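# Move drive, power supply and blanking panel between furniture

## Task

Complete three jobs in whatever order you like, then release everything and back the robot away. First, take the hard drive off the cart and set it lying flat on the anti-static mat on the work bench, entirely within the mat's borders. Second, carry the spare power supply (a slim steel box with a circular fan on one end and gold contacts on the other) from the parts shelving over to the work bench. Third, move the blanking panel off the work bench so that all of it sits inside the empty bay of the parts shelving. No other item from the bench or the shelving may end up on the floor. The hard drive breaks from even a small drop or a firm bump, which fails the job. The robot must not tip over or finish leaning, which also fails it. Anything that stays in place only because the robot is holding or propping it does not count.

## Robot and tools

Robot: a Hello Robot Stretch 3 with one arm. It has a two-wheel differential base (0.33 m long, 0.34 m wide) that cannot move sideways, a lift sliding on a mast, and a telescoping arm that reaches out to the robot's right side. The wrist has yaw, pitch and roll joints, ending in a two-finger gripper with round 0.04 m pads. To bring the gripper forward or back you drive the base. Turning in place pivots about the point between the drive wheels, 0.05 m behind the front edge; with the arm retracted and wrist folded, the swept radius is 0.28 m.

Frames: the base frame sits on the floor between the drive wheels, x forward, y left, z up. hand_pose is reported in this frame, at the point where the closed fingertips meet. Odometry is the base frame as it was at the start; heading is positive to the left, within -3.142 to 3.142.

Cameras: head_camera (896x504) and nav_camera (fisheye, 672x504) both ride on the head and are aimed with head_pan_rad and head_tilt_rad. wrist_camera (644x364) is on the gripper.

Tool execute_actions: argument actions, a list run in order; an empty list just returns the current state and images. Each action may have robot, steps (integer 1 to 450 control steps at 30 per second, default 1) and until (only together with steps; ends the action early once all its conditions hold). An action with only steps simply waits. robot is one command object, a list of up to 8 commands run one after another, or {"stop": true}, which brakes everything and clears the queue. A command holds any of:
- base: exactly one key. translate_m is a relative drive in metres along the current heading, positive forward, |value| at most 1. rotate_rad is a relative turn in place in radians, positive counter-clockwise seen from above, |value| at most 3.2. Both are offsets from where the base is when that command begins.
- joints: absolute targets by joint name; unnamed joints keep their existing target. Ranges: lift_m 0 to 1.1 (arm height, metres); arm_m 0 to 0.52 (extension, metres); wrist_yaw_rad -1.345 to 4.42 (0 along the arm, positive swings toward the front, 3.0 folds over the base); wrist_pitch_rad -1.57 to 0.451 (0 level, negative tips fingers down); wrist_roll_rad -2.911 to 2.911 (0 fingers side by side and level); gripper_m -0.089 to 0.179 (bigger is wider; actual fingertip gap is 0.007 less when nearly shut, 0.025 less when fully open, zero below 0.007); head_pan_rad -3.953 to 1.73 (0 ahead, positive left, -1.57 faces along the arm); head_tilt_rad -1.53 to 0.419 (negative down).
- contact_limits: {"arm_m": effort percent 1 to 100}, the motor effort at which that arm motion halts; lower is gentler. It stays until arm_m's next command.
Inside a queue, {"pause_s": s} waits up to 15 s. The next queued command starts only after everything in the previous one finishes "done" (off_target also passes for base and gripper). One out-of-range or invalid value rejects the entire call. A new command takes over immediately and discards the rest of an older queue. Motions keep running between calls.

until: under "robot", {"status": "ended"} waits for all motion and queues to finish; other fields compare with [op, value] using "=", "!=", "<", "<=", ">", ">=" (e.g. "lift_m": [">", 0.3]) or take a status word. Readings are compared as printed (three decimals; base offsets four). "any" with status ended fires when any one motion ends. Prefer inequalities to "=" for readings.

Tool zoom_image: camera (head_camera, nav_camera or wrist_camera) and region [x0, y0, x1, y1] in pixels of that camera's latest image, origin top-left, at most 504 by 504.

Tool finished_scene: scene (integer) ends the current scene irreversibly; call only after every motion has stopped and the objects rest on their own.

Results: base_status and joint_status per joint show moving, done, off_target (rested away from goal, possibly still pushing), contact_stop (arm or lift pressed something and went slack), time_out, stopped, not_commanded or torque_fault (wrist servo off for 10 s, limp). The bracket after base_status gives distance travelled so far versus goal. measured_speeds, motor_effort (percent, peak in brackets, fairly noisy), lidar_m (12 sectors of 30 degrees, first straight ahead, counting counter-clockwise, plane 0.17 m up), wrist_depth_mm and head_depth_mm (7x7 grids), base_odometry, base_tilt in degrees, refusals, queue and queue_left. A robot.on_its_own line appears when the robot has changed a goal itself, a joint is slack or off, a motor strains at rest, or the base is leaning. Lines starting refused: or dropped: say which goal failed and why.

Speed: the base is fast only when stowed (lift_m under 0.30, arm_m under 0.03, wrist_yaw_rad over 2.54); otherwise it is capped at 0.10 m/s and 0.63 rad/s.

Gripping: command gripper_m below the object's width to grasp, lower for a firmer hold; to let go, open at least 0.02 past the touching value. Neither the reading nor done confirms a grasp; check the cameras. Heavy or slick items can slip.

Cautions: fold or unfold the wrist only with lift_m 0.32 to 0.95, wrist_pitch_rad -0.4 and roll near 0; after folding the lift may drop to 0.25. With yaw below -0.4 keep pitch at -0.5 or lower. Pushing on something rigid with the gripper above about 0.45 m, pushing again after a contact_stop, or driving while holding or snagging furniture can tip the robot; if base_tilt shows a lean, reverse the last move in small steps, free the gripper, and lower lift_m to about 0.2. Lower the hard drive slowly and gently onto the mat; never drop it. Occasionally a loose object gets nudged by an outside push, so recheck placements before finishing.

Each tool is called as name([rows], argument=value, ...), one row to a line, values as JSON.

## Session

execute_actions(actions=[])

Scene clock: 0.00 s.
robot.base_odometry: x=+0.000 y=+0.000 heading=+0.000 (m, m, rad; robot's odometry frame)
robot.turned_by_wheels: +0.000 (rad since the last result)
robot.turned_by_imu: +0.000 (rad since the last result)
robot.base_tilt: forward=-2.0 right=+0.3 (deg)
robot.lidar_m: 2.24 2.20 0.98 0.78 0.77 1.81 1.97 1.29 2.24 1.80 1.79 1.91
robot.head_depth_mm: 1828 2466 2504 2501 2531 2177 2054 / 1817 2712 2918 2981 3015 2961 2160 / 1819 2739 3129 3048 3088 3030 2250 / 1834 2762 2922 2918 2903 2942 2256 / 1742 2755 2829 2798 2799 2757 2269 / 1669 2614 2651 2677 2656 2657 2246 / 1665 2556 2516 2535 2531 2553 2248
robot.base_status: not_commanded
robot.joint_positions: lift_m=+0.524 arm_m=+0.002 wrist_yaw_rad=+3.053 wrist_pitch_rad=-0.337 wrist_roll_rad=+0.001 gripper_m=+0.037 head_pan_rad=-0.005 head_tilt_rad=-0.016
robot.joint_goals: lift_m=+0.524 arm_m=+0.002 wrist_yaw_rad=+3.053 wrist_pitch_rad=-0.337 wrist_roll_rad=+0.001 gripper_m=+0.037 head_pan_rad=-0.005 head_tilt_rad=-0.016
robot.joint_status: lift_m=not_commanded arm_m=not_commanded wrist_yaw_rad=not_commanded wrist_pitch_rad=not_commanded wrist_roll_rad=not_commanded gripper_m=not_commanded head_pan_rad=not_commanded head_tilt_rad=not_commanded
robot.measured_speeds: translate_m=+0.000 rotate_rad=+0.000 lift_m=+0.000 arm_m=+0.000 wrist_yaw_rad=+0.000 wrist_pitch_rad=+0.000 wrist_roll_rad=+0.000 head_pan_rad=+0.000 head_tilt_rad=+0.000
robot: refusals=0 queue=idle queue_left=0
robot.motor_effort: left_wheel=-1 right_wheel=+0 lift_m=+27 arm_m=+1 wrist_yaw_rad=+0 wrist_pitch_rad=+8 wrist_roll_rad=+0 gripper_m=-1 head_pan_rad=+0 head_tilt_rad=+2 (%)
robot.hand_pose: x=-0.0005 y=+0.0859 z=+0.5548 quat_wxyz=(+0.150, +0.702, +0.088, +0.691) (m; robot's base frame)
robot.wrist_depth_mm: 584 628 747 838 968 - - / 634 677 808 899 - - - / - 730 872 - - - - / - 763 921 - - - - / - 873 - - - - - / 847 872 - 870 925 904 933 / 735 721 715 737 740 754 756
pictures: head_camera (sideways: a quarter turn clockwise sets it upright), nav_camera (sideways: a quarter turn counterclockwise sets it upright), wrist_camera
Images, in order (width x height): head_camera 896x504, nav_camera 672x504, wrist_camera 644x364.

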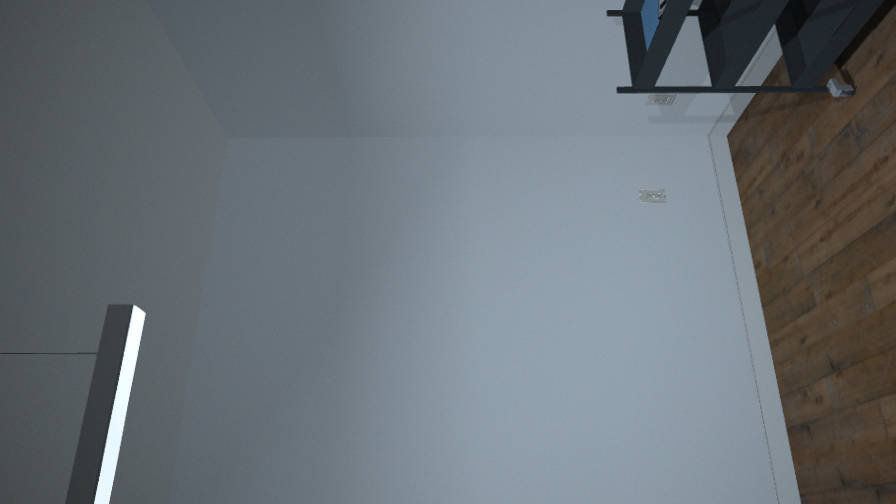

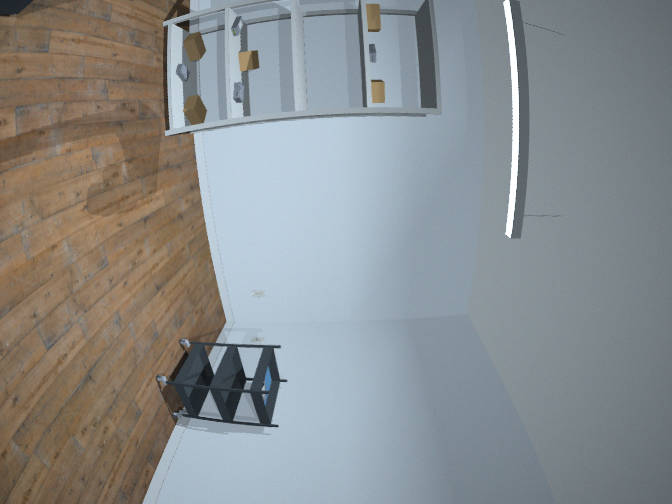

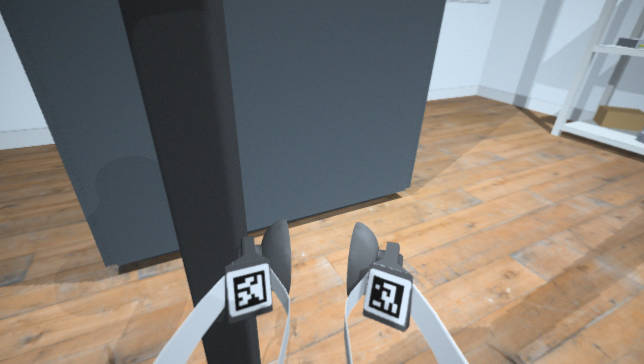

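execute_actions([
  {"robot":{"joints":{"head_pan_rad":0.75,"head_tilt_rad":-0.35}},"steps":100,"until":{"robot":{"status":"ended"}}},
])

execute_actions([
  {"robot":{"joints":{"head_pan_rad":-2.2,"head_tilt_rad":-0.45}},"steps":150,"until":{"robot":{"status":"ended"}}},
])

Scene clock: 1.13 s.
robot.base_odometry: x=+0.000 y=+0.000 heading=+0.000 (m, m, rad; robot's odometry frame)
robot.turned_by_wheels: +0.000 (rad since the last result)
robot.turned_by_imu: +0.000 (rad since the last result)
robot.base_tilt: forward=-2.0 right=+0.3 (deg)
robot.lidar_m: 2.24 2.19 0.98 0.78 0.77 1.81 1.96 1.29 2.24 1.80 1.78 1.90
robot.head_depth_mm: 2197 2330 2466 2646 2592 1870 1481 / 2251 2425 2550 2704 2491 1903 1479 / 2387 2507 2646 2771 2525 1904 1483 / 2466 2567 2724 2922 2617 1901 1494 / 2565 2723 2895 3084 2630 1903 1483 / 2673 2833 3088 3201 2640 1896 1482 / 2764 2879 3084 3204 2630 1899 1436
robot.base_status: not_commanded
robot.joint_positions: lift_m=+0.524 arm_m=+0.002 wrist_yaw_rad=+3.053 wrist_pitch_rad=-0.337 wrist_roll_rad=+0.001 gripper_m=+0.037 head_pan_rad=+0.743 head_tilt_rad=-0.345
robot.joint_goals: lift_m=+0.524 arm_m=+0.002 wrist_yaw_rad=+3.053 wrist_pitch_rad=-0.337 wrist_roll_rad=+0.001 gripper_m=+0.037 head_pan_rad=+0.750 head_tilt_rad=-0.350
robot.joint_status: lift_m=not_commanded arm_m=not_commanded wrist_yaw_rad=not_commanded wrist_pitch_rad=not_commanded wrist_roll_rad=not_commanded gripper_m=not_commanded head_pan_rad=done head_tilt_rad=done
robot.measured_speeds: translate_m=+0.000 rotate_rad=+0.000 lift_m=+0.000 arm_m=+0.000 wrist_yaw_rad=+0.000 wrist_pitch_rad=+0.000 wrist_roll_rad=+0.000 head_pan_rad=+0.000 head_tilt_rad=+0.000
robot: refusals=0 queue=done queue_left=0
robot.motor_effort: left_wheel=+0(1) right_wheel=+0(0) lift_m=+27(27) arm_m=+0(0) wrist_yaw_rad=+1(1) wrist_pitch_rad=+8(8) wrist_roll_rad=+0(0) gripper_m=-1(1) head_pan_rad=+4(41) head_tilt_rad=-2(22) (%)
robot.hand_pose: x=-0.0005 y=+0.0859 z=+0.5548 quat_wxyz=(+0.150, +0.702, +0.088, +0.691) (m; robot's base frame)
robot.wrist_depth_mm: 594 620 755 835 952 - - / 636 664 784 894 - - - / - 705 870 959 - - - / - 780 951 - - - - / - 837 - - - - - / 852 856 - 903 920 925 930 / 707 731 701 754 761 757 759
pictures: head_camera (sideways: a quarter turn clockwise sets it upright), nav_camera (sideways: a quarter turn counterclockwise sets it upright), wrist_camera
Images, in order (width x height): head_camera 896x504, nav_camera 672x504, wrist_camera 644x364.

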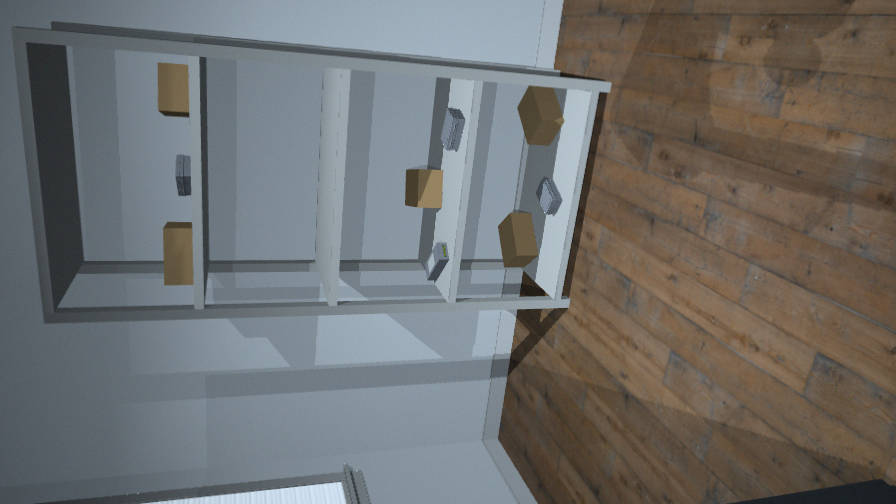

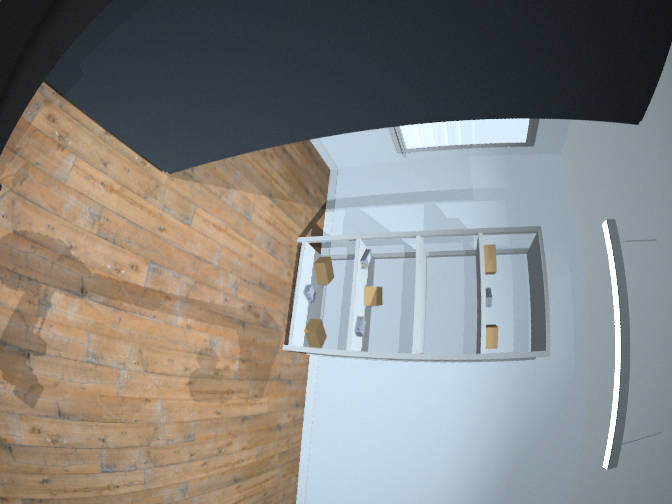

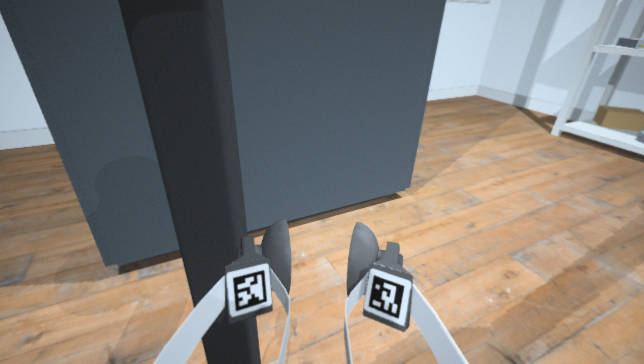

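Scene clock: 2.97 s.
robot.base_odometry: x=+0.000 y=+0.000 heading=+0.000 (m, m, rad; robot's odometry frame)
robot.turned_by_wheels: +0.000 (rad since the last result)
robot.turned_by_imu: +0.000 (rad since the last result)
robot.base_tilt: forward=-2.0 right=+0.3 (deg)
robot.lidar_m: 2.24 2.19 0.97 0.78 0.77 1.81 1.97 1.29 2.24 1.81 1.78 1.91
robot.head_depth_mm: 1770 1888 2020 2181 2138 1644 1388 / 1885 2002 2145 2343 2233 1700 1367 / 1976 2131 2291 2487 2243 1707 1372 / 2120 2245 2453 2652 2240 1706 1361 / 2230 2421 2604 2864 2244 1696 1362 / 2240 2364 2518 2686 2248 1697 1360 / 1984 2069 2196 2315 2245 1705 1373
robot.base_status: not_commanded
robot.joint_positions: lift_m=+0.524 arm_m=+0.002 wrist_yaw_rad=+3.053 wrist_pitch_rad=-0.337 wrist_roll_rad=+0.001 gripper_m=+0.037 head_pan_rad=-2.193 head_tilt_rad=-0.445
robot.joint_goals: lift_m=+0.524 arm_m=+0.002 wrist_yaw_rad=+3.053 wrist_pitch_rad=-0.337 wrist_roll_rad=+0.001 gripper_m=+0.037 head_pan_rad=-2.200 head_tilt_rad=-0.450
robot.joint_status: lift_m=not_commanded arm_m=not_commanded wrist_yaw_rad=not_commanded wrist_pitch_rad=not_commanded wrist_roll_rad=not_commanded gripper_m=not_commanded head_pan_rad=done head_tilt_rad=done
robot.measured_speeds: translate_m=+0.000 rotate_rad=+0.000 lift_m=+0.000 arm_m=+0.000 wrist_yaw_rad=+0.000 wrist_pitch_rad=+0.000 wrist_roll_rad=+0.000 head_pan_rad=+0.000 head_tilt_rad=+0.000
robot: refusals=0 queue=done queue_left=0
robot.motor_effort: left_wheel=+0(0) right_wheel=+0(0) lift_m=+27(27) arm_m=+0(0) wrist_yaw_rad=+1(1) wrist_pitch_rad=+8(8) wrist_roll_rad=+0(0) gripper_m=-1(1) head_pan_rad=-3(46) head_tilt_rad=-3(12) (%)
robot.hand_pose: x=-0.0005 y=+0.0859 z=+0.5548 quat_wxyz=(+0.150, +0.702, +0.088, +0.691) (m; robot's base frame)
robot.wrist_depth_mm: 593 643 750 806 954 - - / 632 664 787 902 - - - / - 723 894 975 - - - / - 781 954 - - - - / - 846 - - - - - / 854 853 - 869 899 914 929 / 708 744 716 748 743 752 772
pictures: head_camera (sideways: a quarter turn clockwise sets it upright), nav_camera (sideways: a quarter turn counterclockwise sets it upright), wrist_camera
Images, in order (width x height): head_camera 896x504, nav_camera 672x504, wrist_camera 644x364.

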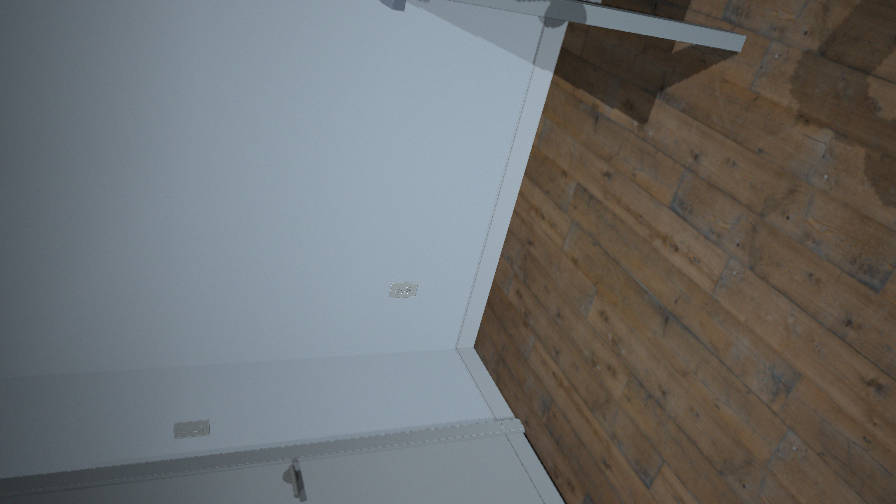

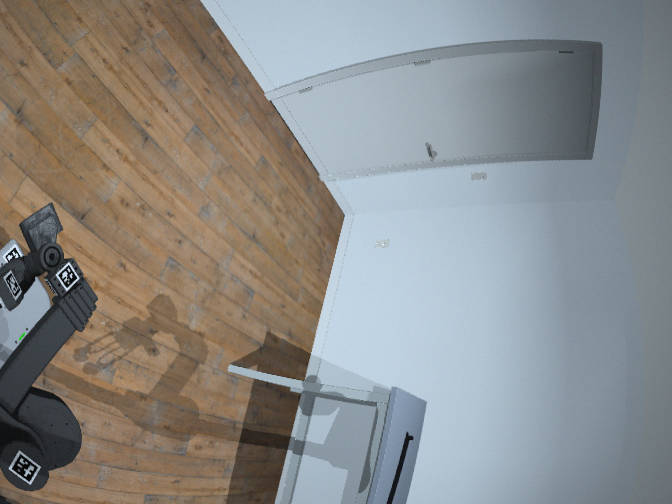

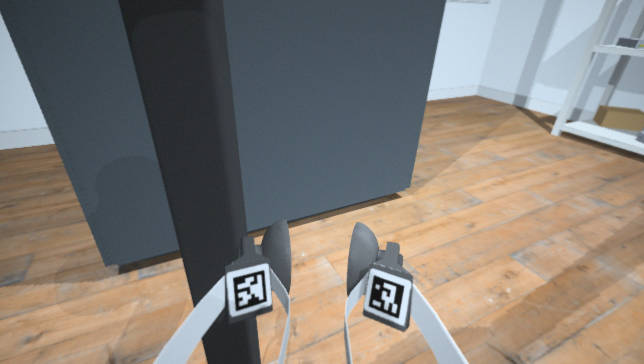

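execute_actions([
  {"robot":{"joints":{"head_pan_rad":-3.0,"head_tilt_rad":-0.45}},"steps":150,"until":{"robot":{"status":"ended"}}},
])

Scene clock: 4.07 s.
robot.base_odometry: x=+0.000 y=+0.000 heading=+0.000 (m, m, rad; robot's odometry frame)
robot.turned_by_wheels: +0.000 (rad since the last result)
robot.turned_by_imu: +0.000 (rad since the last result)
robot.base_tilt: forward=-2.0 right=+0.3 (deg)
robot.lidar_m: 2.24 2.19 0.97 0.77 0.77 1.80 1.97 1.29 2.24 1.80 1.79 1.91
robot.head_depth_mm: 2016 2164 1772 2637 2237 1687 1375 / 1943 2108 1768 2471 2254 1694 1367 / 1911 2059 1761 2393 2229 1704 1376 / 1848 2011 1773 2387 2265 1698 1370 / 1809 1920 1771 2256 2223 1695 1356 / 1762 1882 1770 2213 2170 1695 1367 / 1712 1840 1782 1917 2051 1650 1369
robot.base_status: not_commanded
robot.joint_positions: lift_m=+0.524 arm_m=+0.002 wrist_yaw_rad=+3.053 wrist_pitch_rad=-0.337 wrist_roll_rad=+0.001 gripper_m=+0.037 head_pan_rad=-2.993 head_tilt_rad=-0.445
robot.joint_goals: lift_m=+0.524 arm_m=+0.002 wrist_yaw_rad=+3.053 wrist_pitch_rad=-0.337 wrist_roll_rad=+0.001 gripper_m=+0.037 head_pan_rad=-3.000 head_tilt_rad=-0.450
robot.joint_status: lift_m=not_commanded arm_m=not_commanded wrist_yaw_rad=not_commanded wrist_pitch_rad=not_commanded wrist_roll_rad=not_commanded gripper_m=not_commanded head_pan_rad=done head_tilt_rad=done
robot.measured_speeds: translate_m=+0.000 rotate_rad=+0.000 lift_m=+0.000 arm_m=+0.000 wrist_yaw_rad=+0.000 wrist_pitch_rad=+0.000 wrist_roll_rad=+0.000 head_pan_rad=+0.000 head_tilt_rad=+0.000
robot: refusals=0 queue=done queue_left=0
robot.motor_effort: left_wheel=+0(0) right_wheel=+0(0) lift_m=+27(27) arm_m=+0(1) wrist_yaw_rad=+0(2) wrist_pitch_rad=+8(8) wrist_roll_rad=+0(0) gripper_m=-1(1) head_pan_rad=-3(41) head_tilt_rad=-2(2) (%)
robot.hand_pose: x=-0.0005 y=+0.0859 z=+0.5548 quat_wxyz=(+0.150, +0.702, +0.088, +0.691) (m; robot's base frame)
robot.wrist_depth_mm: 597 625 739 841 969 - - / 634 667 805 920 - - - / - 725 879 991 - - - / - 765 948 - - - - / - 857 - - - - - / 857 849 - 877 934 906 920 / 734 722 720 742 759 764 762
pictures: head_camera (sideways: a quarter turn clockwise sets it upright), nav_camera (sideways: a quarter turn counterclockwise sets it upright), wrist_camera
Images, in order (width x height): head_camera 896x504, nav_camera 672x504, wrist_camera 644x364.

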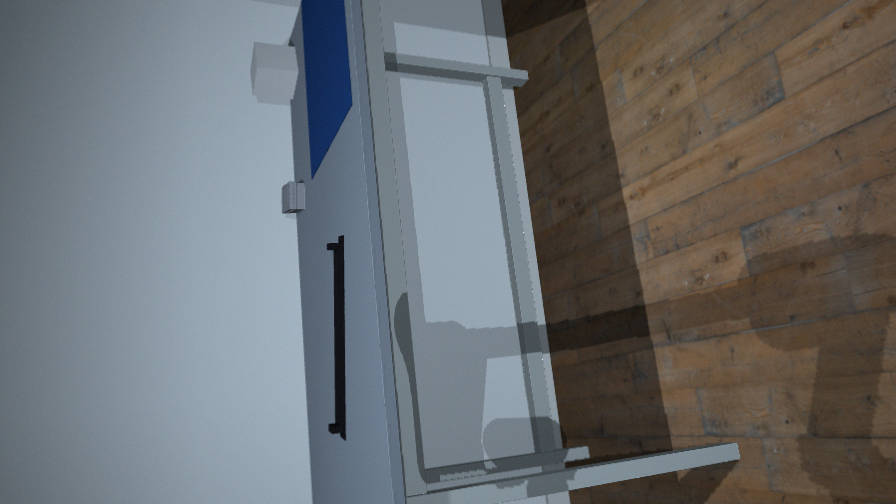

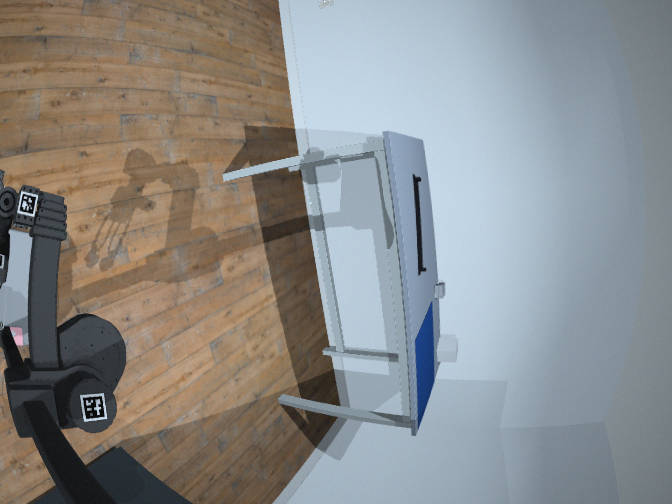

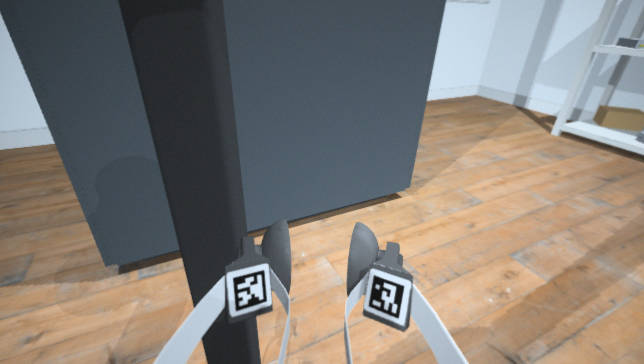

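execute_actions([
  {"robot":[{"joints":{"wrist_pitch_rad":-0.4,"lift_m":0.8,"head_pan_rad":-1.6,"head_tilt_rad":-0.7},"base":{"rotate_rad":0.085}},{"joints":{"wrist_yaw_rad":0},"base":{"translate_m":-0.6}},{"joints":{"wrist_pitch_rad":-1.5,"wrist_roll_rad":1.57,"lift_m":1.05,"gripper_m":0.09},"base":{"translate_m":-0.58}},{"base":{"rotate_rad":-0.775}}],"steps":450,"until":{"robot":{"status":"ended"}}},
  {"steps":300,"until":{"robot":{"status":"ended"}}},
])

Scene clock: 24.37 s.
robot.base_odometry: x=-1.176 y=-0.100 heading=-0.690 (m, m, rad; robot's odometry frame)
robot.turned_by_wheels: -0.690 (rad since the last result)
robot.turned_by_imu: -0.693 (rad since the last result)
robot.base_tilt: forward=-2.1 right=+0.3 (deg)
robot.lidar_m: 2.21 2.95 1.84 0.97 1.21 0.89 0.90 0.87 0.82 0.84 0.54 0.54
robot.head_depth_mm: 768 - - - - - 327 / 812 884 - - - - 333 / 855 927 - - - - - / 889 974 - - - - - / 936 1050 820 607 486 - - / 984 1114 820 612 486 402 367 / 1034 1186 821 609 484 402 1139
robot.base_status: done (rotate_rad -0.7748 of -0.7750)
robot.joint_positions: lift_m=+1.050 arm_m=+0.002 wrist_yaw_rad=+0.002 wrist_pitch_rad=-1.492 wrist_roll_rad=+1.562 gripper_m=+0.090 head_pan_rad=-1.607 head_tilt_rad=-0.691
robot.joint_goals: lift_m=+1.050 arm_m=+0.002 wrist_yaw_rad=+0.000 wrist_pitch_rad=-1.500 wrist_roll_rad=+1.570 gripper_m=+0.090 head_pan_rad=-1.600 head_tilt_rad=-0.700
robot.joint_status: lift_m=done arm_m=not_commanded wrist_yaw_rad=done wrist_pitch_rad=done wrist_roll_rad=done gripper_m=done head_pan_rad=done head_tilt_rad=done
robot.measured_speeds: translate_m=+0.000 rotate_rad=+0.000 lift_m=+0.000 arm_m=+0.000 wrist_yaw_rad=+0.000 wrist_pitch_rad=+0.000 wrist_roll_rad=+0.000 head_pan_rad=+0.000 head_tilt_rad=+0.000
robot: refusals=0 queue=done queue_left=0
robot.motor_effort: left_wheel=+3(5) right_wheel=-3(6) lift_m=+30(31) arm_m=+1(1) wrist_yaw_rad=-1(4) wrist_pitch_rad=-4(8) wrist_roll_rad=+3(5) gripper_m=+0(80) head_pan_rad=+3(45) head_tilt_rad=-4(21) (%)
robot.hand_pose: x=-0.0216 y=-0.1429 z=+0.9312 quat_wxyz=(+0.004, +0.003, -0.734, -0.679) (m; robot's base frame)
robot.wrist_depth_mm: 173 171 167 164 164 - 1000 / 177 174 173 169 167 - - / 182 180 176 172 - - - / 187 183 180 177 - - - / 192 189 183 - - - - / 198 193 189 - - - - / 203 199 196 - - - -
pictures: head_camera (sideways: a quarter turn clockwise sets it upright), nav_camera (sideways: a quarter turn counterclockwise sets it upright), wrist_camera
Images, in order (width x height): head_camera 896x504, nav_camera 672x504, wrist_camera 644x364.

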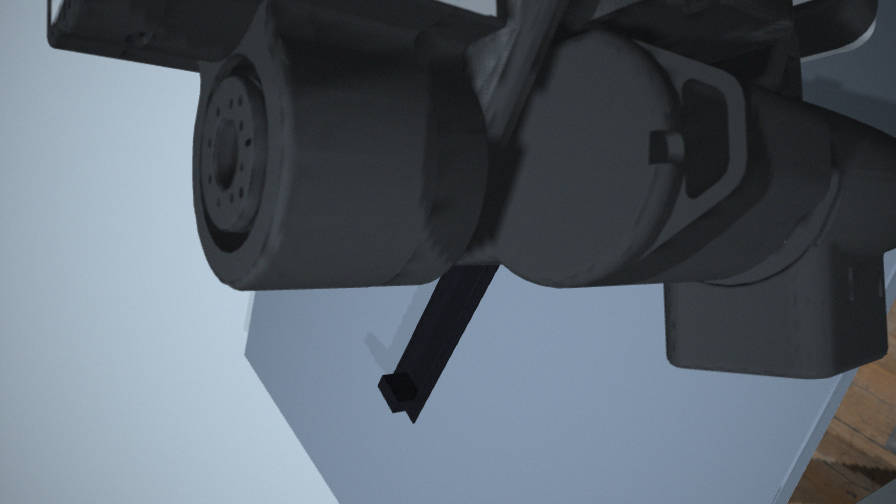

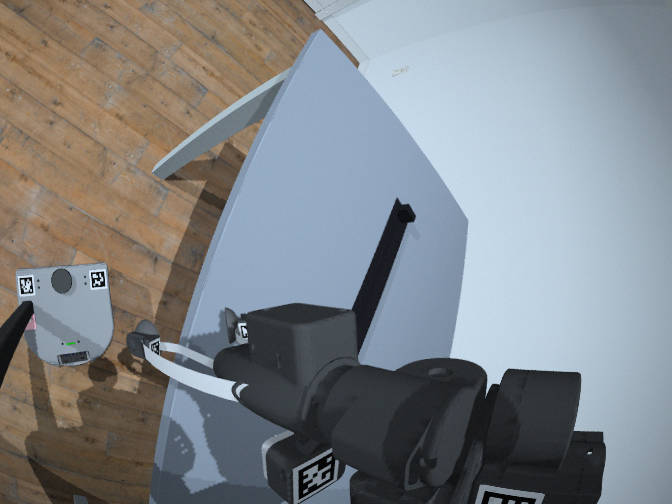

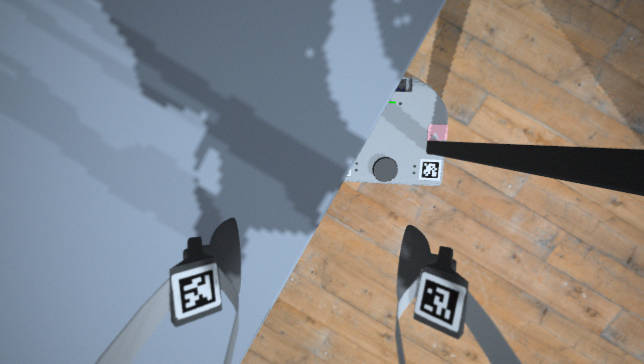

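execute_actions([
  {"robot":[{"base":{"translate_m":0.2}},{"base":{"rotate_rad":-0.5}},{"joints":{"arm_m":0.2}}],"steps":450,"until":{"robot":{"status":"ended"}}},
])

Scene clock: 32.03 s.
robot.base_odometry: x=-1.022 y=-0.227 heading=-1.190 (m, m, rad; robot's odometry frame)
robot.turned_by_wheels: -0.500 (rad since the last result)
robot.turned_by_imu: -0.498 (rad since the last result)
robot.base_tilt: forward=-2.1 right=+0.3 (deg)
robot.lidar_m: 1.95 2.05 2.78 3.25 0.98 1.11 1.81 1.09 0.96 0.91 0.94 0.42
robot.head_depth_mm: - 1026 830 592 488 414 1190 / - - 787 562 487 404 1188 / - - - 588 487 404 1195 / 858 - - - 479 394 1191 / 884 988 868 585 486 404 1162 / 876 978 826 592 486 403 1160 / 870 980 822 603 484 403 1159
robot.base_status: done (rotate_rad -0.4999 of -0.5000)
robot.joint_positions: lift_m=+1.050 arm_m=+0.199 wrist_yaw_rad=+0.001 wrist_pitch_rad=-1.554 wrist_roll_rad=+1.564 gripper_m=+0.090 head_pan_rad=-1.607 head_tilt_rad=-0.692
robot.joint_goals: lift_m=+1.050 arm_m=+0.200 wrist_yaw_rad=+0.000 wrist_pitch_rad=-1.500 wrist_roll_rad=+1.570 gripper_m=+0.090 head_pan_rad=-1.600 head_tilt_rad=-0.700
robot.joint_status: lift_m=done arm_m=done wrist_yaw_rad=done wrist_pitch_rad=done wrist_roll_rad=done gripper_m=done head_pan_rad=done head_tilt_rad=done
robot.measured_speeds: translate_m=+0.000 rotate_rad=+0.000 lift_m=+0.000 arm_m=+0.000 wrist_yaw_rad=+0.000 wrist_pitch_rad=+0.000 wrist_roll_rad=+0.000 head_pan_rad=+0.000 head_tilt_rad=+0.000
robot: refusals=0 queue=done queue_left=0
robot.motor_effort: left_wheel=+2(6) right_wheel=-2(7) lift_m=+23(29) arm_m=+8(9) wrist_yaw_rad=-1(1) wrist_pitch_rad=+27(33) wrist_roll_rad=+3(3) gripper_m=+13(13) head_pan_rad=+3(4) head_tilt_rad=-4(4) (%)
robot.hand_pose: x=-0.0216 y=-0.3239 z=+0.9323 quat_wxyz=(+0.003, +0.002, -0.713, -0.701) (m; robot's base frame)
robot.wrist_depth_mm: 165 166 165 165 166 - - / 169 169 169 169 169 - - / 174 173 173 173 172 - - / 179 177 177 177 177 - - / 182 182 181 182 182 - - / 187 187 - 187 187 - - / 192 192 192 191 192 - -
pictures: head_camera (sideways: a quarter turn clockwise sets it upright), nav_camera (sideways: a quarter turn counterclockwise sets it upright), wrist_camera
Images, in order (width x height): head_camera 896x504, nav_camera 672x504, wrist_camera 644x364.

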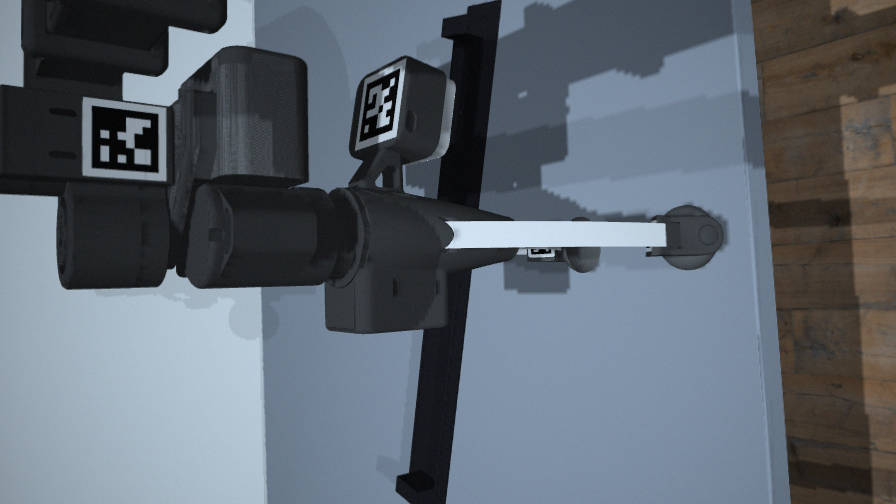

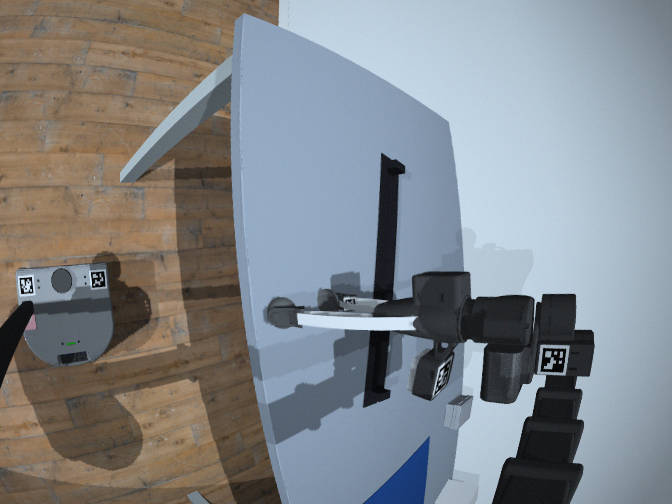

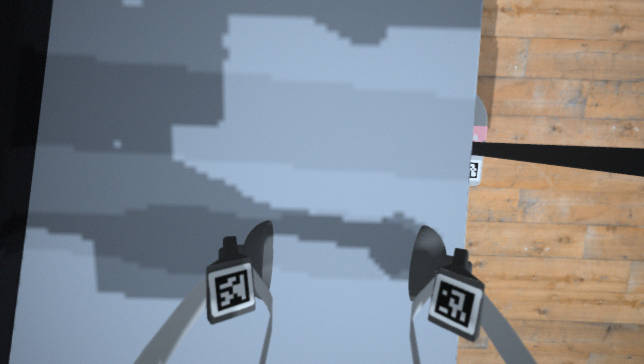

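execute_actions([
  {"robot":[{"joints":{"lift_m":1.1}},{"joints":{"arm_m":0.37,"wrist_pitch_rad":-1.5}}],"steps":450,"until":{"robot":{"status":"ended"}}},
])

Scene clock: 35.77 s.
robot.base_odometry: x=-1.022 y=-0.227 heading=-1.190 (m, m, rad; robot's odometry frame)
robot.turned_by_wheels: +0.000 (rad since the last result)
robot.turned_by_imu: -0.001 (rad since the last result)
robot.base_tilt: forward=-2.1 right=+0.3 (deg)
robot.lidar_m: 1.95 2.05 2.79 3.23 0.98 1.11 1.81 1.09 0.96 0.91 0.94 0.42
robot.head_depth_mm: 906 1012 827 613 487 414 1191 / 893 1008 822 592 487 404 1190 / - 963 825 601 486 404 1197 / - - 826 577 485 403 1184 / 877 985 822 607 486 403 1162 / 871 981 820 591 484 403 1161 / 869 976 824 601 484 402 1156
robot.base_status: done (rotate_rad -0.4999 of -0.5000)
robot.joint_positions: lift_m=+1.100 arm_m=+0.370 wrist_yaw_rad=+0.001 wrist_pitch_rad=-1.498 wrist_roll_rad=+1.564 gripper_m=+0.090 head_pan_rad=-1.607 head_tilt_rad=-0.692
robot.joint_goals: lift_m=+1.100 arm_m=+0.370 wrist_yaw_rad=+0.000 wrist_pitch_rad=-1.500 wrist_roll_rad=+1.570 gripper_m=+0.090 head_pan_rad=-1.600 head_tilt_rad=-0.700
robot.joint_status: lift_m=done arm_m=done wrist_yaw_rad=done wrist_pitch_rad=done wrist_roll_rad=done gripper_m=done head_pan_rad=done head_tilt_rad=done
robot.measured_speeds: translate_m=+0.000 rotate_rad=+0.000 lift_m=+0.000 arm_m=+0.000 wrist_yaw_rad=+0.000 wrist_pitch_rad=+0.000 wrist_roll_rad=+0.000 head_pan_rad=+0.000 head_tilt_rad=+0.000
robot: refusals=0 queue=done queue_left=0
robot.motor_effort: left_wheel=+2(3) right_wheel=-2(2) lift_m=+29(31) arm_m=+4(10) wrist_yaw_rad=-1(1) wrist_pitch_rad=+0(27) wrist_roll_rad=+3(3) gripper_m=+0(12) head_pan_rad=+4(4) head_tilt_rad=-3(4) (%)
robot.hand_pose: x=-0.0215 y=-0.5089 z=+0.9813 quat_wxyz=(+0.003, +0.002, -0.732, -0.681) (m; robot's base frame)
robot.wrist_depth_mm: 221 218 214 210 206 206 201 / 227 224 220 215 212 209 206 / 234 229 226 220 217 215 209 / 239 234 231 226 223 219 215 / 245 242 237 230 229 224 220 / 251 248 241 237 236 231 227 / 259 254 249 243 241 234 232
pictures: head_camera (sideways: a quarter turn clockwise sets it upright), nav_camera (sideways: a quarter turn counterclockwise sets it upright), wrist_camera
Images, in order (width x height): head_camera 896x504, nav_camera 672x504, wrist_camera 644x364.

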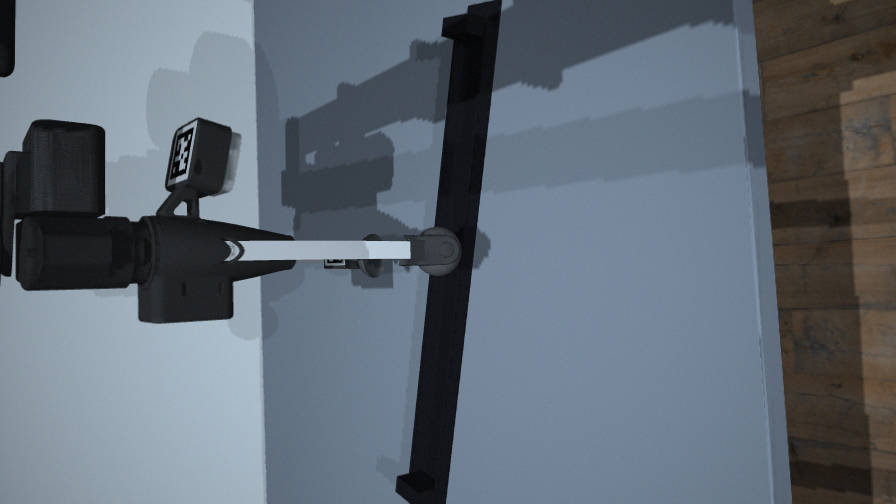

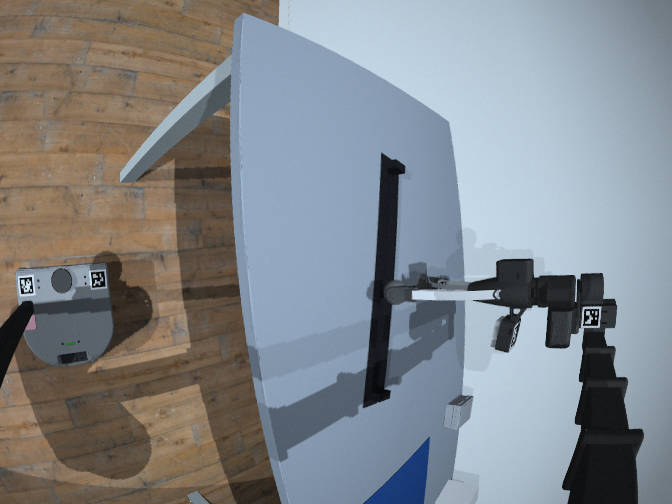

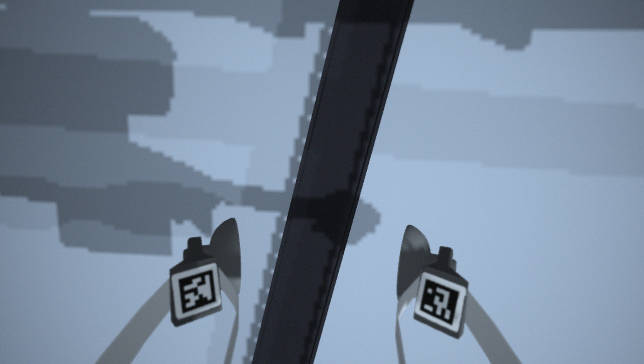

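execute_actions([
  {"robot":{"joints":{"arm_m":0.385,"wrist_roll_rad":1.82}},"steps":450,"until":{"robot":{"status":"ended"}}},
])

Scene clock: 36.63 s.
robot.base_odometry: x=-1.022 y=-0.227 heading=-1.190 (m, m, rad; robot's odometry frame)
robot.turned_by_wheels: +0.000 (rad since the last result)
robot.turned_by_imu: +0.000 (rad since the last result)
robot.base_tilt: forward=-2.1 right=+0.3 (deg)
robot.lidar_m: 1.96 2.04 2.78 3.25 0.98 1.11 1.81 1.09 0.96 0.91 0.94 0.42
robot.head_depth_mm: 907 1007 825 612 488 414 1191 / 896 1008 826 594 488 403 1188 / - 968 823 602 487 403 1187 / - - 826 577 487 403 1192 / 880 1003 821 608 486 403 1158 / 875 980 822 591 485 402 1157 / 868 973 822 603 484 402 1158
robot.base_status: done (rotate_rad -0.4999 of -0.5000)
robot.joint_positions: lift_m=+1.100 arm_m=+0.385 wrist_yaw_rad=+0.001 wrist_pitch_rad=-1.498 wrist_roll_rad=+1.812 gripper_m=+0.090 head_pan_rad=-1.607 head_tilt_rad=-0.692
robot.joint_goals: lift_m=+1.100 arm_m=+0.385 wrist_yaw_rad=+0.000 wrist_pitch_rad=-1.500 wrist_roll_rad=+1.820 gripper_m=+0.090 head_pan_rad=-1.600 head_tilt_rad=-0.700
robot.joint_status: lift_m=done arm_m=done wrist_yaw_rad=done wrist_pitch_rad=done wrist_roll_rad=done gripper_m=done head_pan_rad=done head_tilt_rad=done
robot.measured_speeds: translate_m=+0.000 rotate_rad=+0.000 lift_m=+0.000 arm_m=+0.000 wrist_yaw_rad=+0.000 wrist_pitch_rad=+0.000 wrist_roll_rad=+0.000 head_pan_rad=+0.000 head_tilt_rad=+0.000
robot: refusals=0 queue=done queue_left=0
robot.motor_effort: left_wheel=+3(2) right_wheel=-2(2) lift_m=+29(29) arm_m=+3(5) wrist_yaw_rad=-1(1) wrist_pitch_rad=-1(1) wrist_roll_rad=+3(2) gripper_m=-1(0) head_pan_rad=+4(4) head_tilt_rad=-4(3) (%)
robot.hand_pose: x=-0.0215 y=-0.5239 z=+0.9813 quat_wxyz=(-0.088, -0.082, -0.727, -0.676) (m; robot's base frame)
robot.wrist_depth_mm: 221 217 214 207 206 203 201 / 228 221 218 212 212 207 205 / 231 228 226 218 217 214 210 / 239 234 230 222 222 218 216 / 246 242 237 230 228 222 221 / 254 249 243 236 238 230 227 / 262 254 252 243 242 236 233
pictures: head_camera (sideways: a quarter turn clockwise sets it upright), nav_camera (sideways: a quarter turn counterclockwise sets it upright), wrist_camera
Images, in order (width x height): head_camera 896x504, nav_camera 672x504, wrist_camera 644x364.

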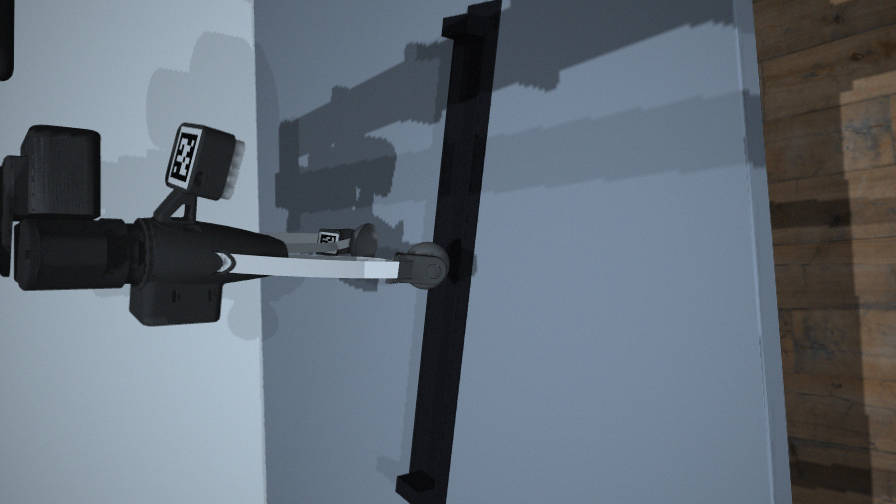

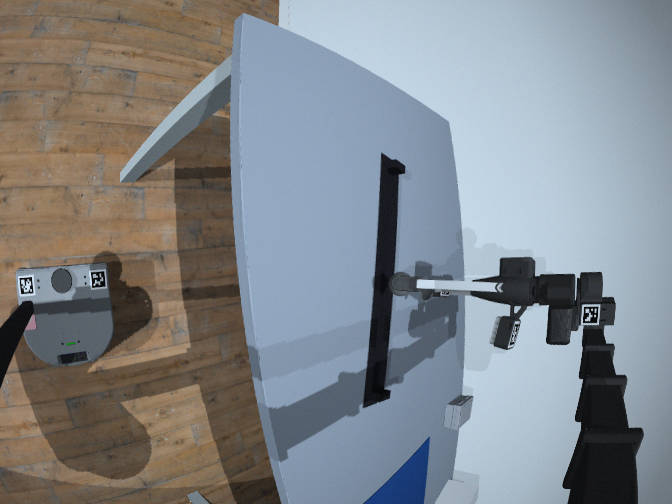

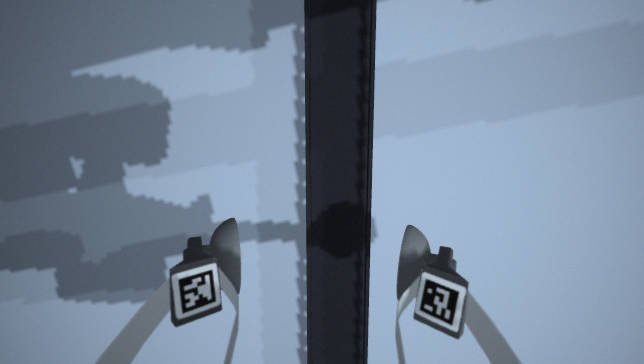

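execute_actions([
  {"robot":[{"joints":{"arm_m":0.374}},{"joints":{"lift_m":1.03}}],"steps":450,"until":{"robot":{"status":"ended"}}},
  {"robot":{"joints":{"gripper_m":-0.04}},"steps":150,"until":{"robot":{"status":"ended"}}},
  {"steps":20},
  {"robot":{"joints":{"lift_m":1.1}},"steps":450,"until":{"robot":{"status":"ended"}}},
  {"steps":150},
])

Scene clock: 47.00 s.
robot.base_odometry: x=-1.022 y=-0.227 heading=-1.190 (m, m, rad; robot's odometry frame)
robot.turned_by_wheels: +0.000 (rad since the last result)
robot.turned_by_imu: -0.002 (rad since the last result)
robot.base_tilt: forward=-2.0 right=+0.4 (deg)
robot.lidar_m: 1.95 2.05 2.78 3.24 0.98 1.11 1.81 1.09 0.96 0.91 0.94 0.42
robot.head_depth_mm: 909 1006 826 581 487 414 1188 / 895 1003 826 608 486 404 1194 / - 960 824 589 487 403 1189 / - - 820 590 485 403 1187 / 878 1004 820 610 485 403 1165 / 873 978 819 610 485 402 1164 / 869 977 818 609 485 402 1157
robot.base_status: done (rotate_rad -0.4999 of -0.5000)
robot.joint_positions: lift_m=+1.100 arm_m=+0.374 wrist_yaw_rad=-0.001 wrist_pitch_rad=-1.498 wrist_roll_rad=+1.818 gripper_m=-0.033 head_pan_rad=-1.607 head_tilt_rad=-0.692
robot.joint_goals: lift_m=+1.100 arm_m=+0.374 wrist_yaw_rad=+0.000 wrist_pitch_rad=-1.500 wrist_roll_rad=+1.820 gripper_m=-0.033 head_pan_rad=-1.600 head_tilt_rad=-0.700
robot.joint_status: lift_m=done arm_m=done wrist_yaw_rad=done wrist_pitch_rad=done wrist_roll_rad=done gripper_m=done head_pan_rad=done head_tilt_rad=done
robot.measured_speeds: translate_m=+0.000 rotate_rad=+0.000 lift_m=+0.000 arm_m=+0.000 wrist_yaw_rad=+0.000 wrist_pitch_rad=+0.000 wrist_roll_rad=+0.000 head_pan_rad=+0.000 head_tilt_rad=+0.000
robot: refusals=0 queue=done queue_left=0
robot.on_its_own: gripper_m is held at -0.033, not at your -0.040, by its stall guard, which is not easing now
robot.motor_effort: left_wheel=+2(5) right_wheel=-1(10) lift_m=+29(30) arm_m=+0(7) wrist_yaw_rad=+2(3) wrist_pitch_rad=-1(31) wrist_roll_rad=+1(4) gripper_m=-14(100) head_pan_rad=+3(4) head_tilt_rad=-3(4) (%)
robot.hand_pose: x=-0.0215 y=-0.5133 z=+0.9813 quat_wxyz=(-0.090, -0.085, -0.726, -0.676) (m; robot's base frame)
robot.wrist_depth_mm: 220 217 213 208 205 202 200 / 227 223 219 214 212 208 205 / 231 228 224 220 217 214 210 / 238 235 229 224 223 219 215 / 246 243 237 230 229 224 220 / 253 249 243 - 236 229 226 / 258 255 251 244 240 237 232
pictures: head_camera (sideways: a quarter turn clockwise sets it upright), nav_camera (sideways: a quarter turn counterclockwise sets it upright), wrist_camera
replaced: robot.lift_m: its motion had ended contact_stop
Images, in order (width x height): head_camera 896x504, nav_camera 672x504, wrist_camera 644x364.

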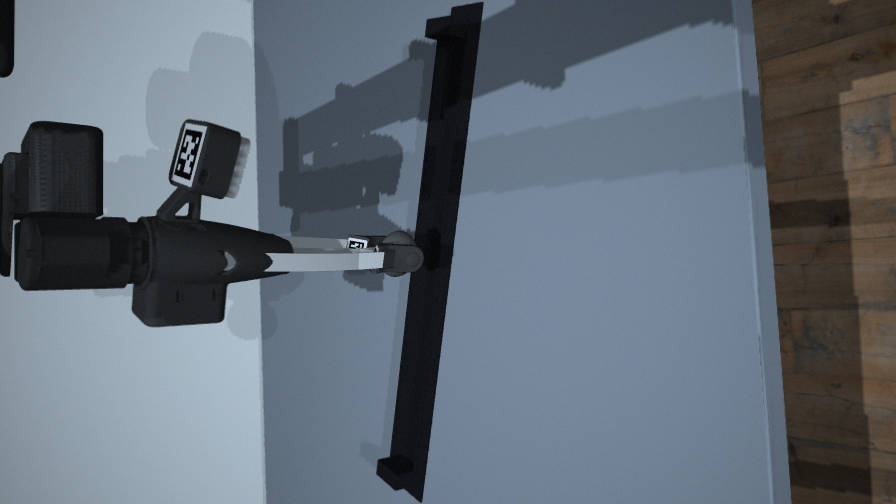

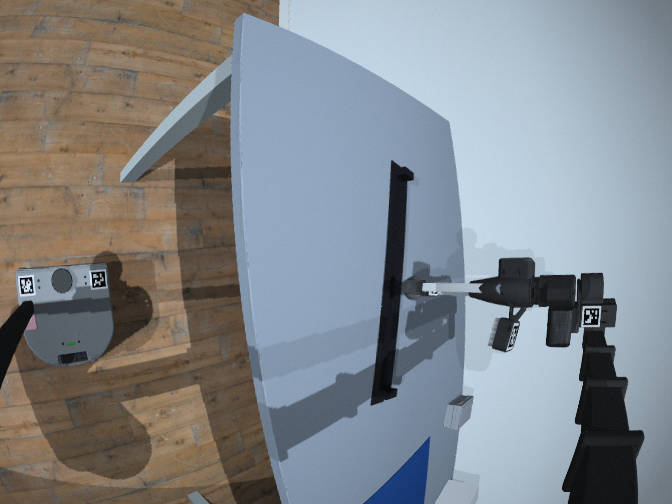

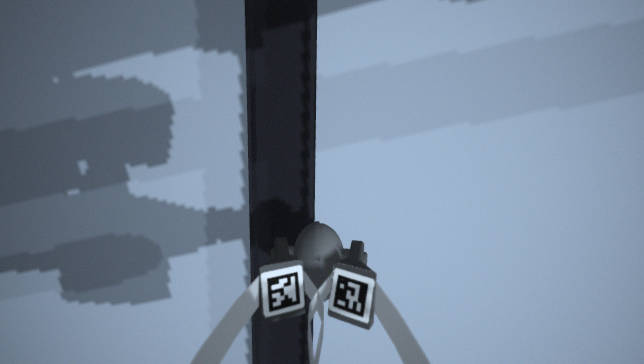

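execute_actions([
  {"robot":[{"joints":{"gripper_m":0.11,"arm_m":0.402}},{"joints":{"lift_m":1.065}}],"steps":450,"until":{"robot":{"status":"ended"}}},
])

Scene clock: 50.13 s.
robot.base_odometry: x=-1.022 y=-0.227 heading=-1.190 (m, m, rad; robot's odometry frame)
robot.turned_by_wheels: +0.000 (rad since the last result)
robot.turned_by_imu: +0.000 (rad since the last result)
robot.base_tilt: forward=-2.1 right=+0.4 (deg)
robot.lidar_m: 1.96 2.05 2.77 3.24 0.98 1.11 1.81 1.09 0.96 0.91 0.94 0.42
robot.head_depth_mm: - 1010 826 582 487 413 1189 / 921 1002 826 605 486 404 1187 / - 980 825 590 486 403 1189 / - - 822 593 485 404 1191 / 876 971 821 610 486 402 1163 / 878 981 819 609 483 402 1163 / 870 977 818 609 484 402 1162
robot.base_status: done (rotate_rad -0.4999 of -0.5000)
robot.joint_positions: lift_m=+1.065 arm_m=+0.402 wrist_yaw_rad=-0.001 wrist_pitch_rad=-1.498 wrist_roll_rad=+1.818 gripper_m=+0.110 head_pan_rad=-1.607 head_tilt_rad=-0.692
robot.joint_goals: lift_m=+1.065 arm_m=+0.402 wrist_yaw_rad=+0.000 wrist_pitch_rad=-1.500 wrist_roll_rad=+1.820 gripper_m=+0.110 head_pan_rad=-1.600 head_tilt_rad=-0.700
robot.joint_status: lift_m=done arm_m=done wrist_yaw_rad=done wrist_pitch_rad=done wrist_roll_rad=done gripper_m=done head_pan_rad=done head_tilt_rad=done
robot.measured_speeds: translate_m=+0.000 rotate_rad=+0.000 lift_m=+0.000 arm_m=+0.000 wrist_yaw_rad=+0.000 wrist_pitch_rad=+0.000 wrist_roll_rad=+0.000 head_pan_rad=+0.000 head_tilt_rad=+0.000
robot: refusals=0 queue=done queue_left=0
robot.motor_effort: left_wheel=+1(2) right_wheel=-1(1) lift_m=+24(29) arm_m=+3(4) wrist_yaw_rad=+1(2) wrist_pitch_rad=-1(1) wrist_roll_rad=+1(1) gripper_m=-1(81) head_pan_rad=+3(4) head_tilt_rad=-3(3) (%)
robot.hand_pose: x=-0.0215 y=-0.5409 z=+0.9465 quat_wxyz=(-0.090, -0.085, -0.727, -0.676) (m; robot's base frame)
robot.wrist_depth_mm: 185 184 180 174 173 171 168 / 190 189 184 178 177 175 172 / 196 193 188 184 182 180 177 / 201 198 194 188 187 183 181 / 208 203 199 193 192 189 186 / 213 210 203 199 198 193 190 / 221 216 211 203 203 200 195
pictures: head_camera (sideways: a quarter turn clockwise sets it upright), nav_camera (sideways: a quarter turn counterclockwise sets it upright), wrist_camera
Images, in order (width x height): head_camera 896x504, nav_camera 672x504, wrist_camera 644x364.

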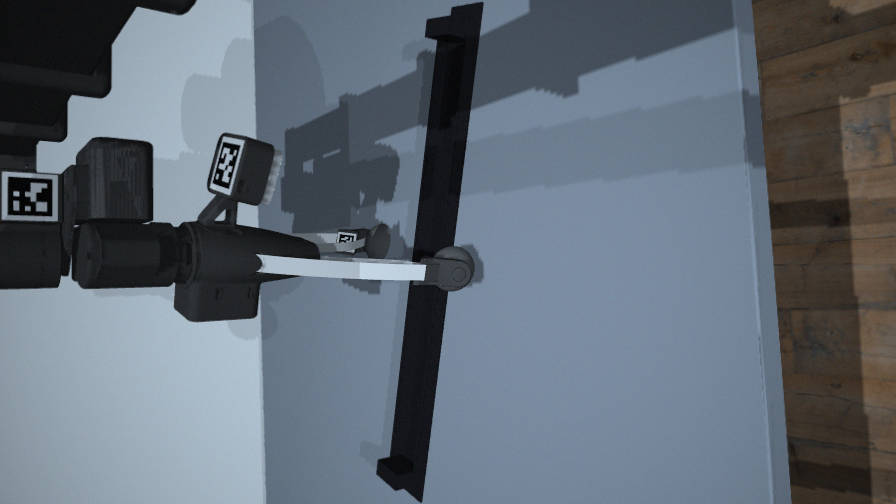

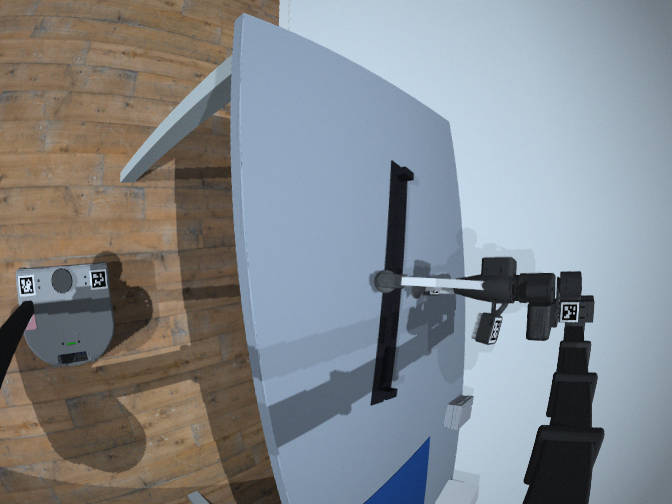

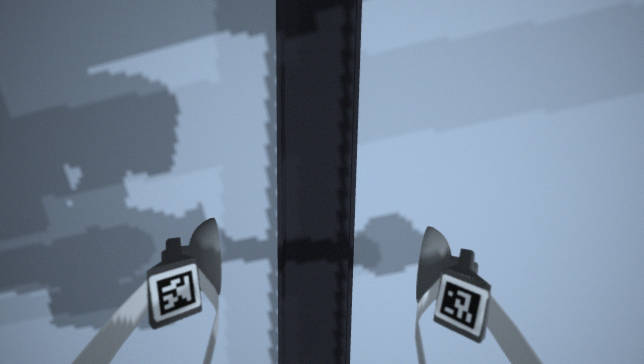

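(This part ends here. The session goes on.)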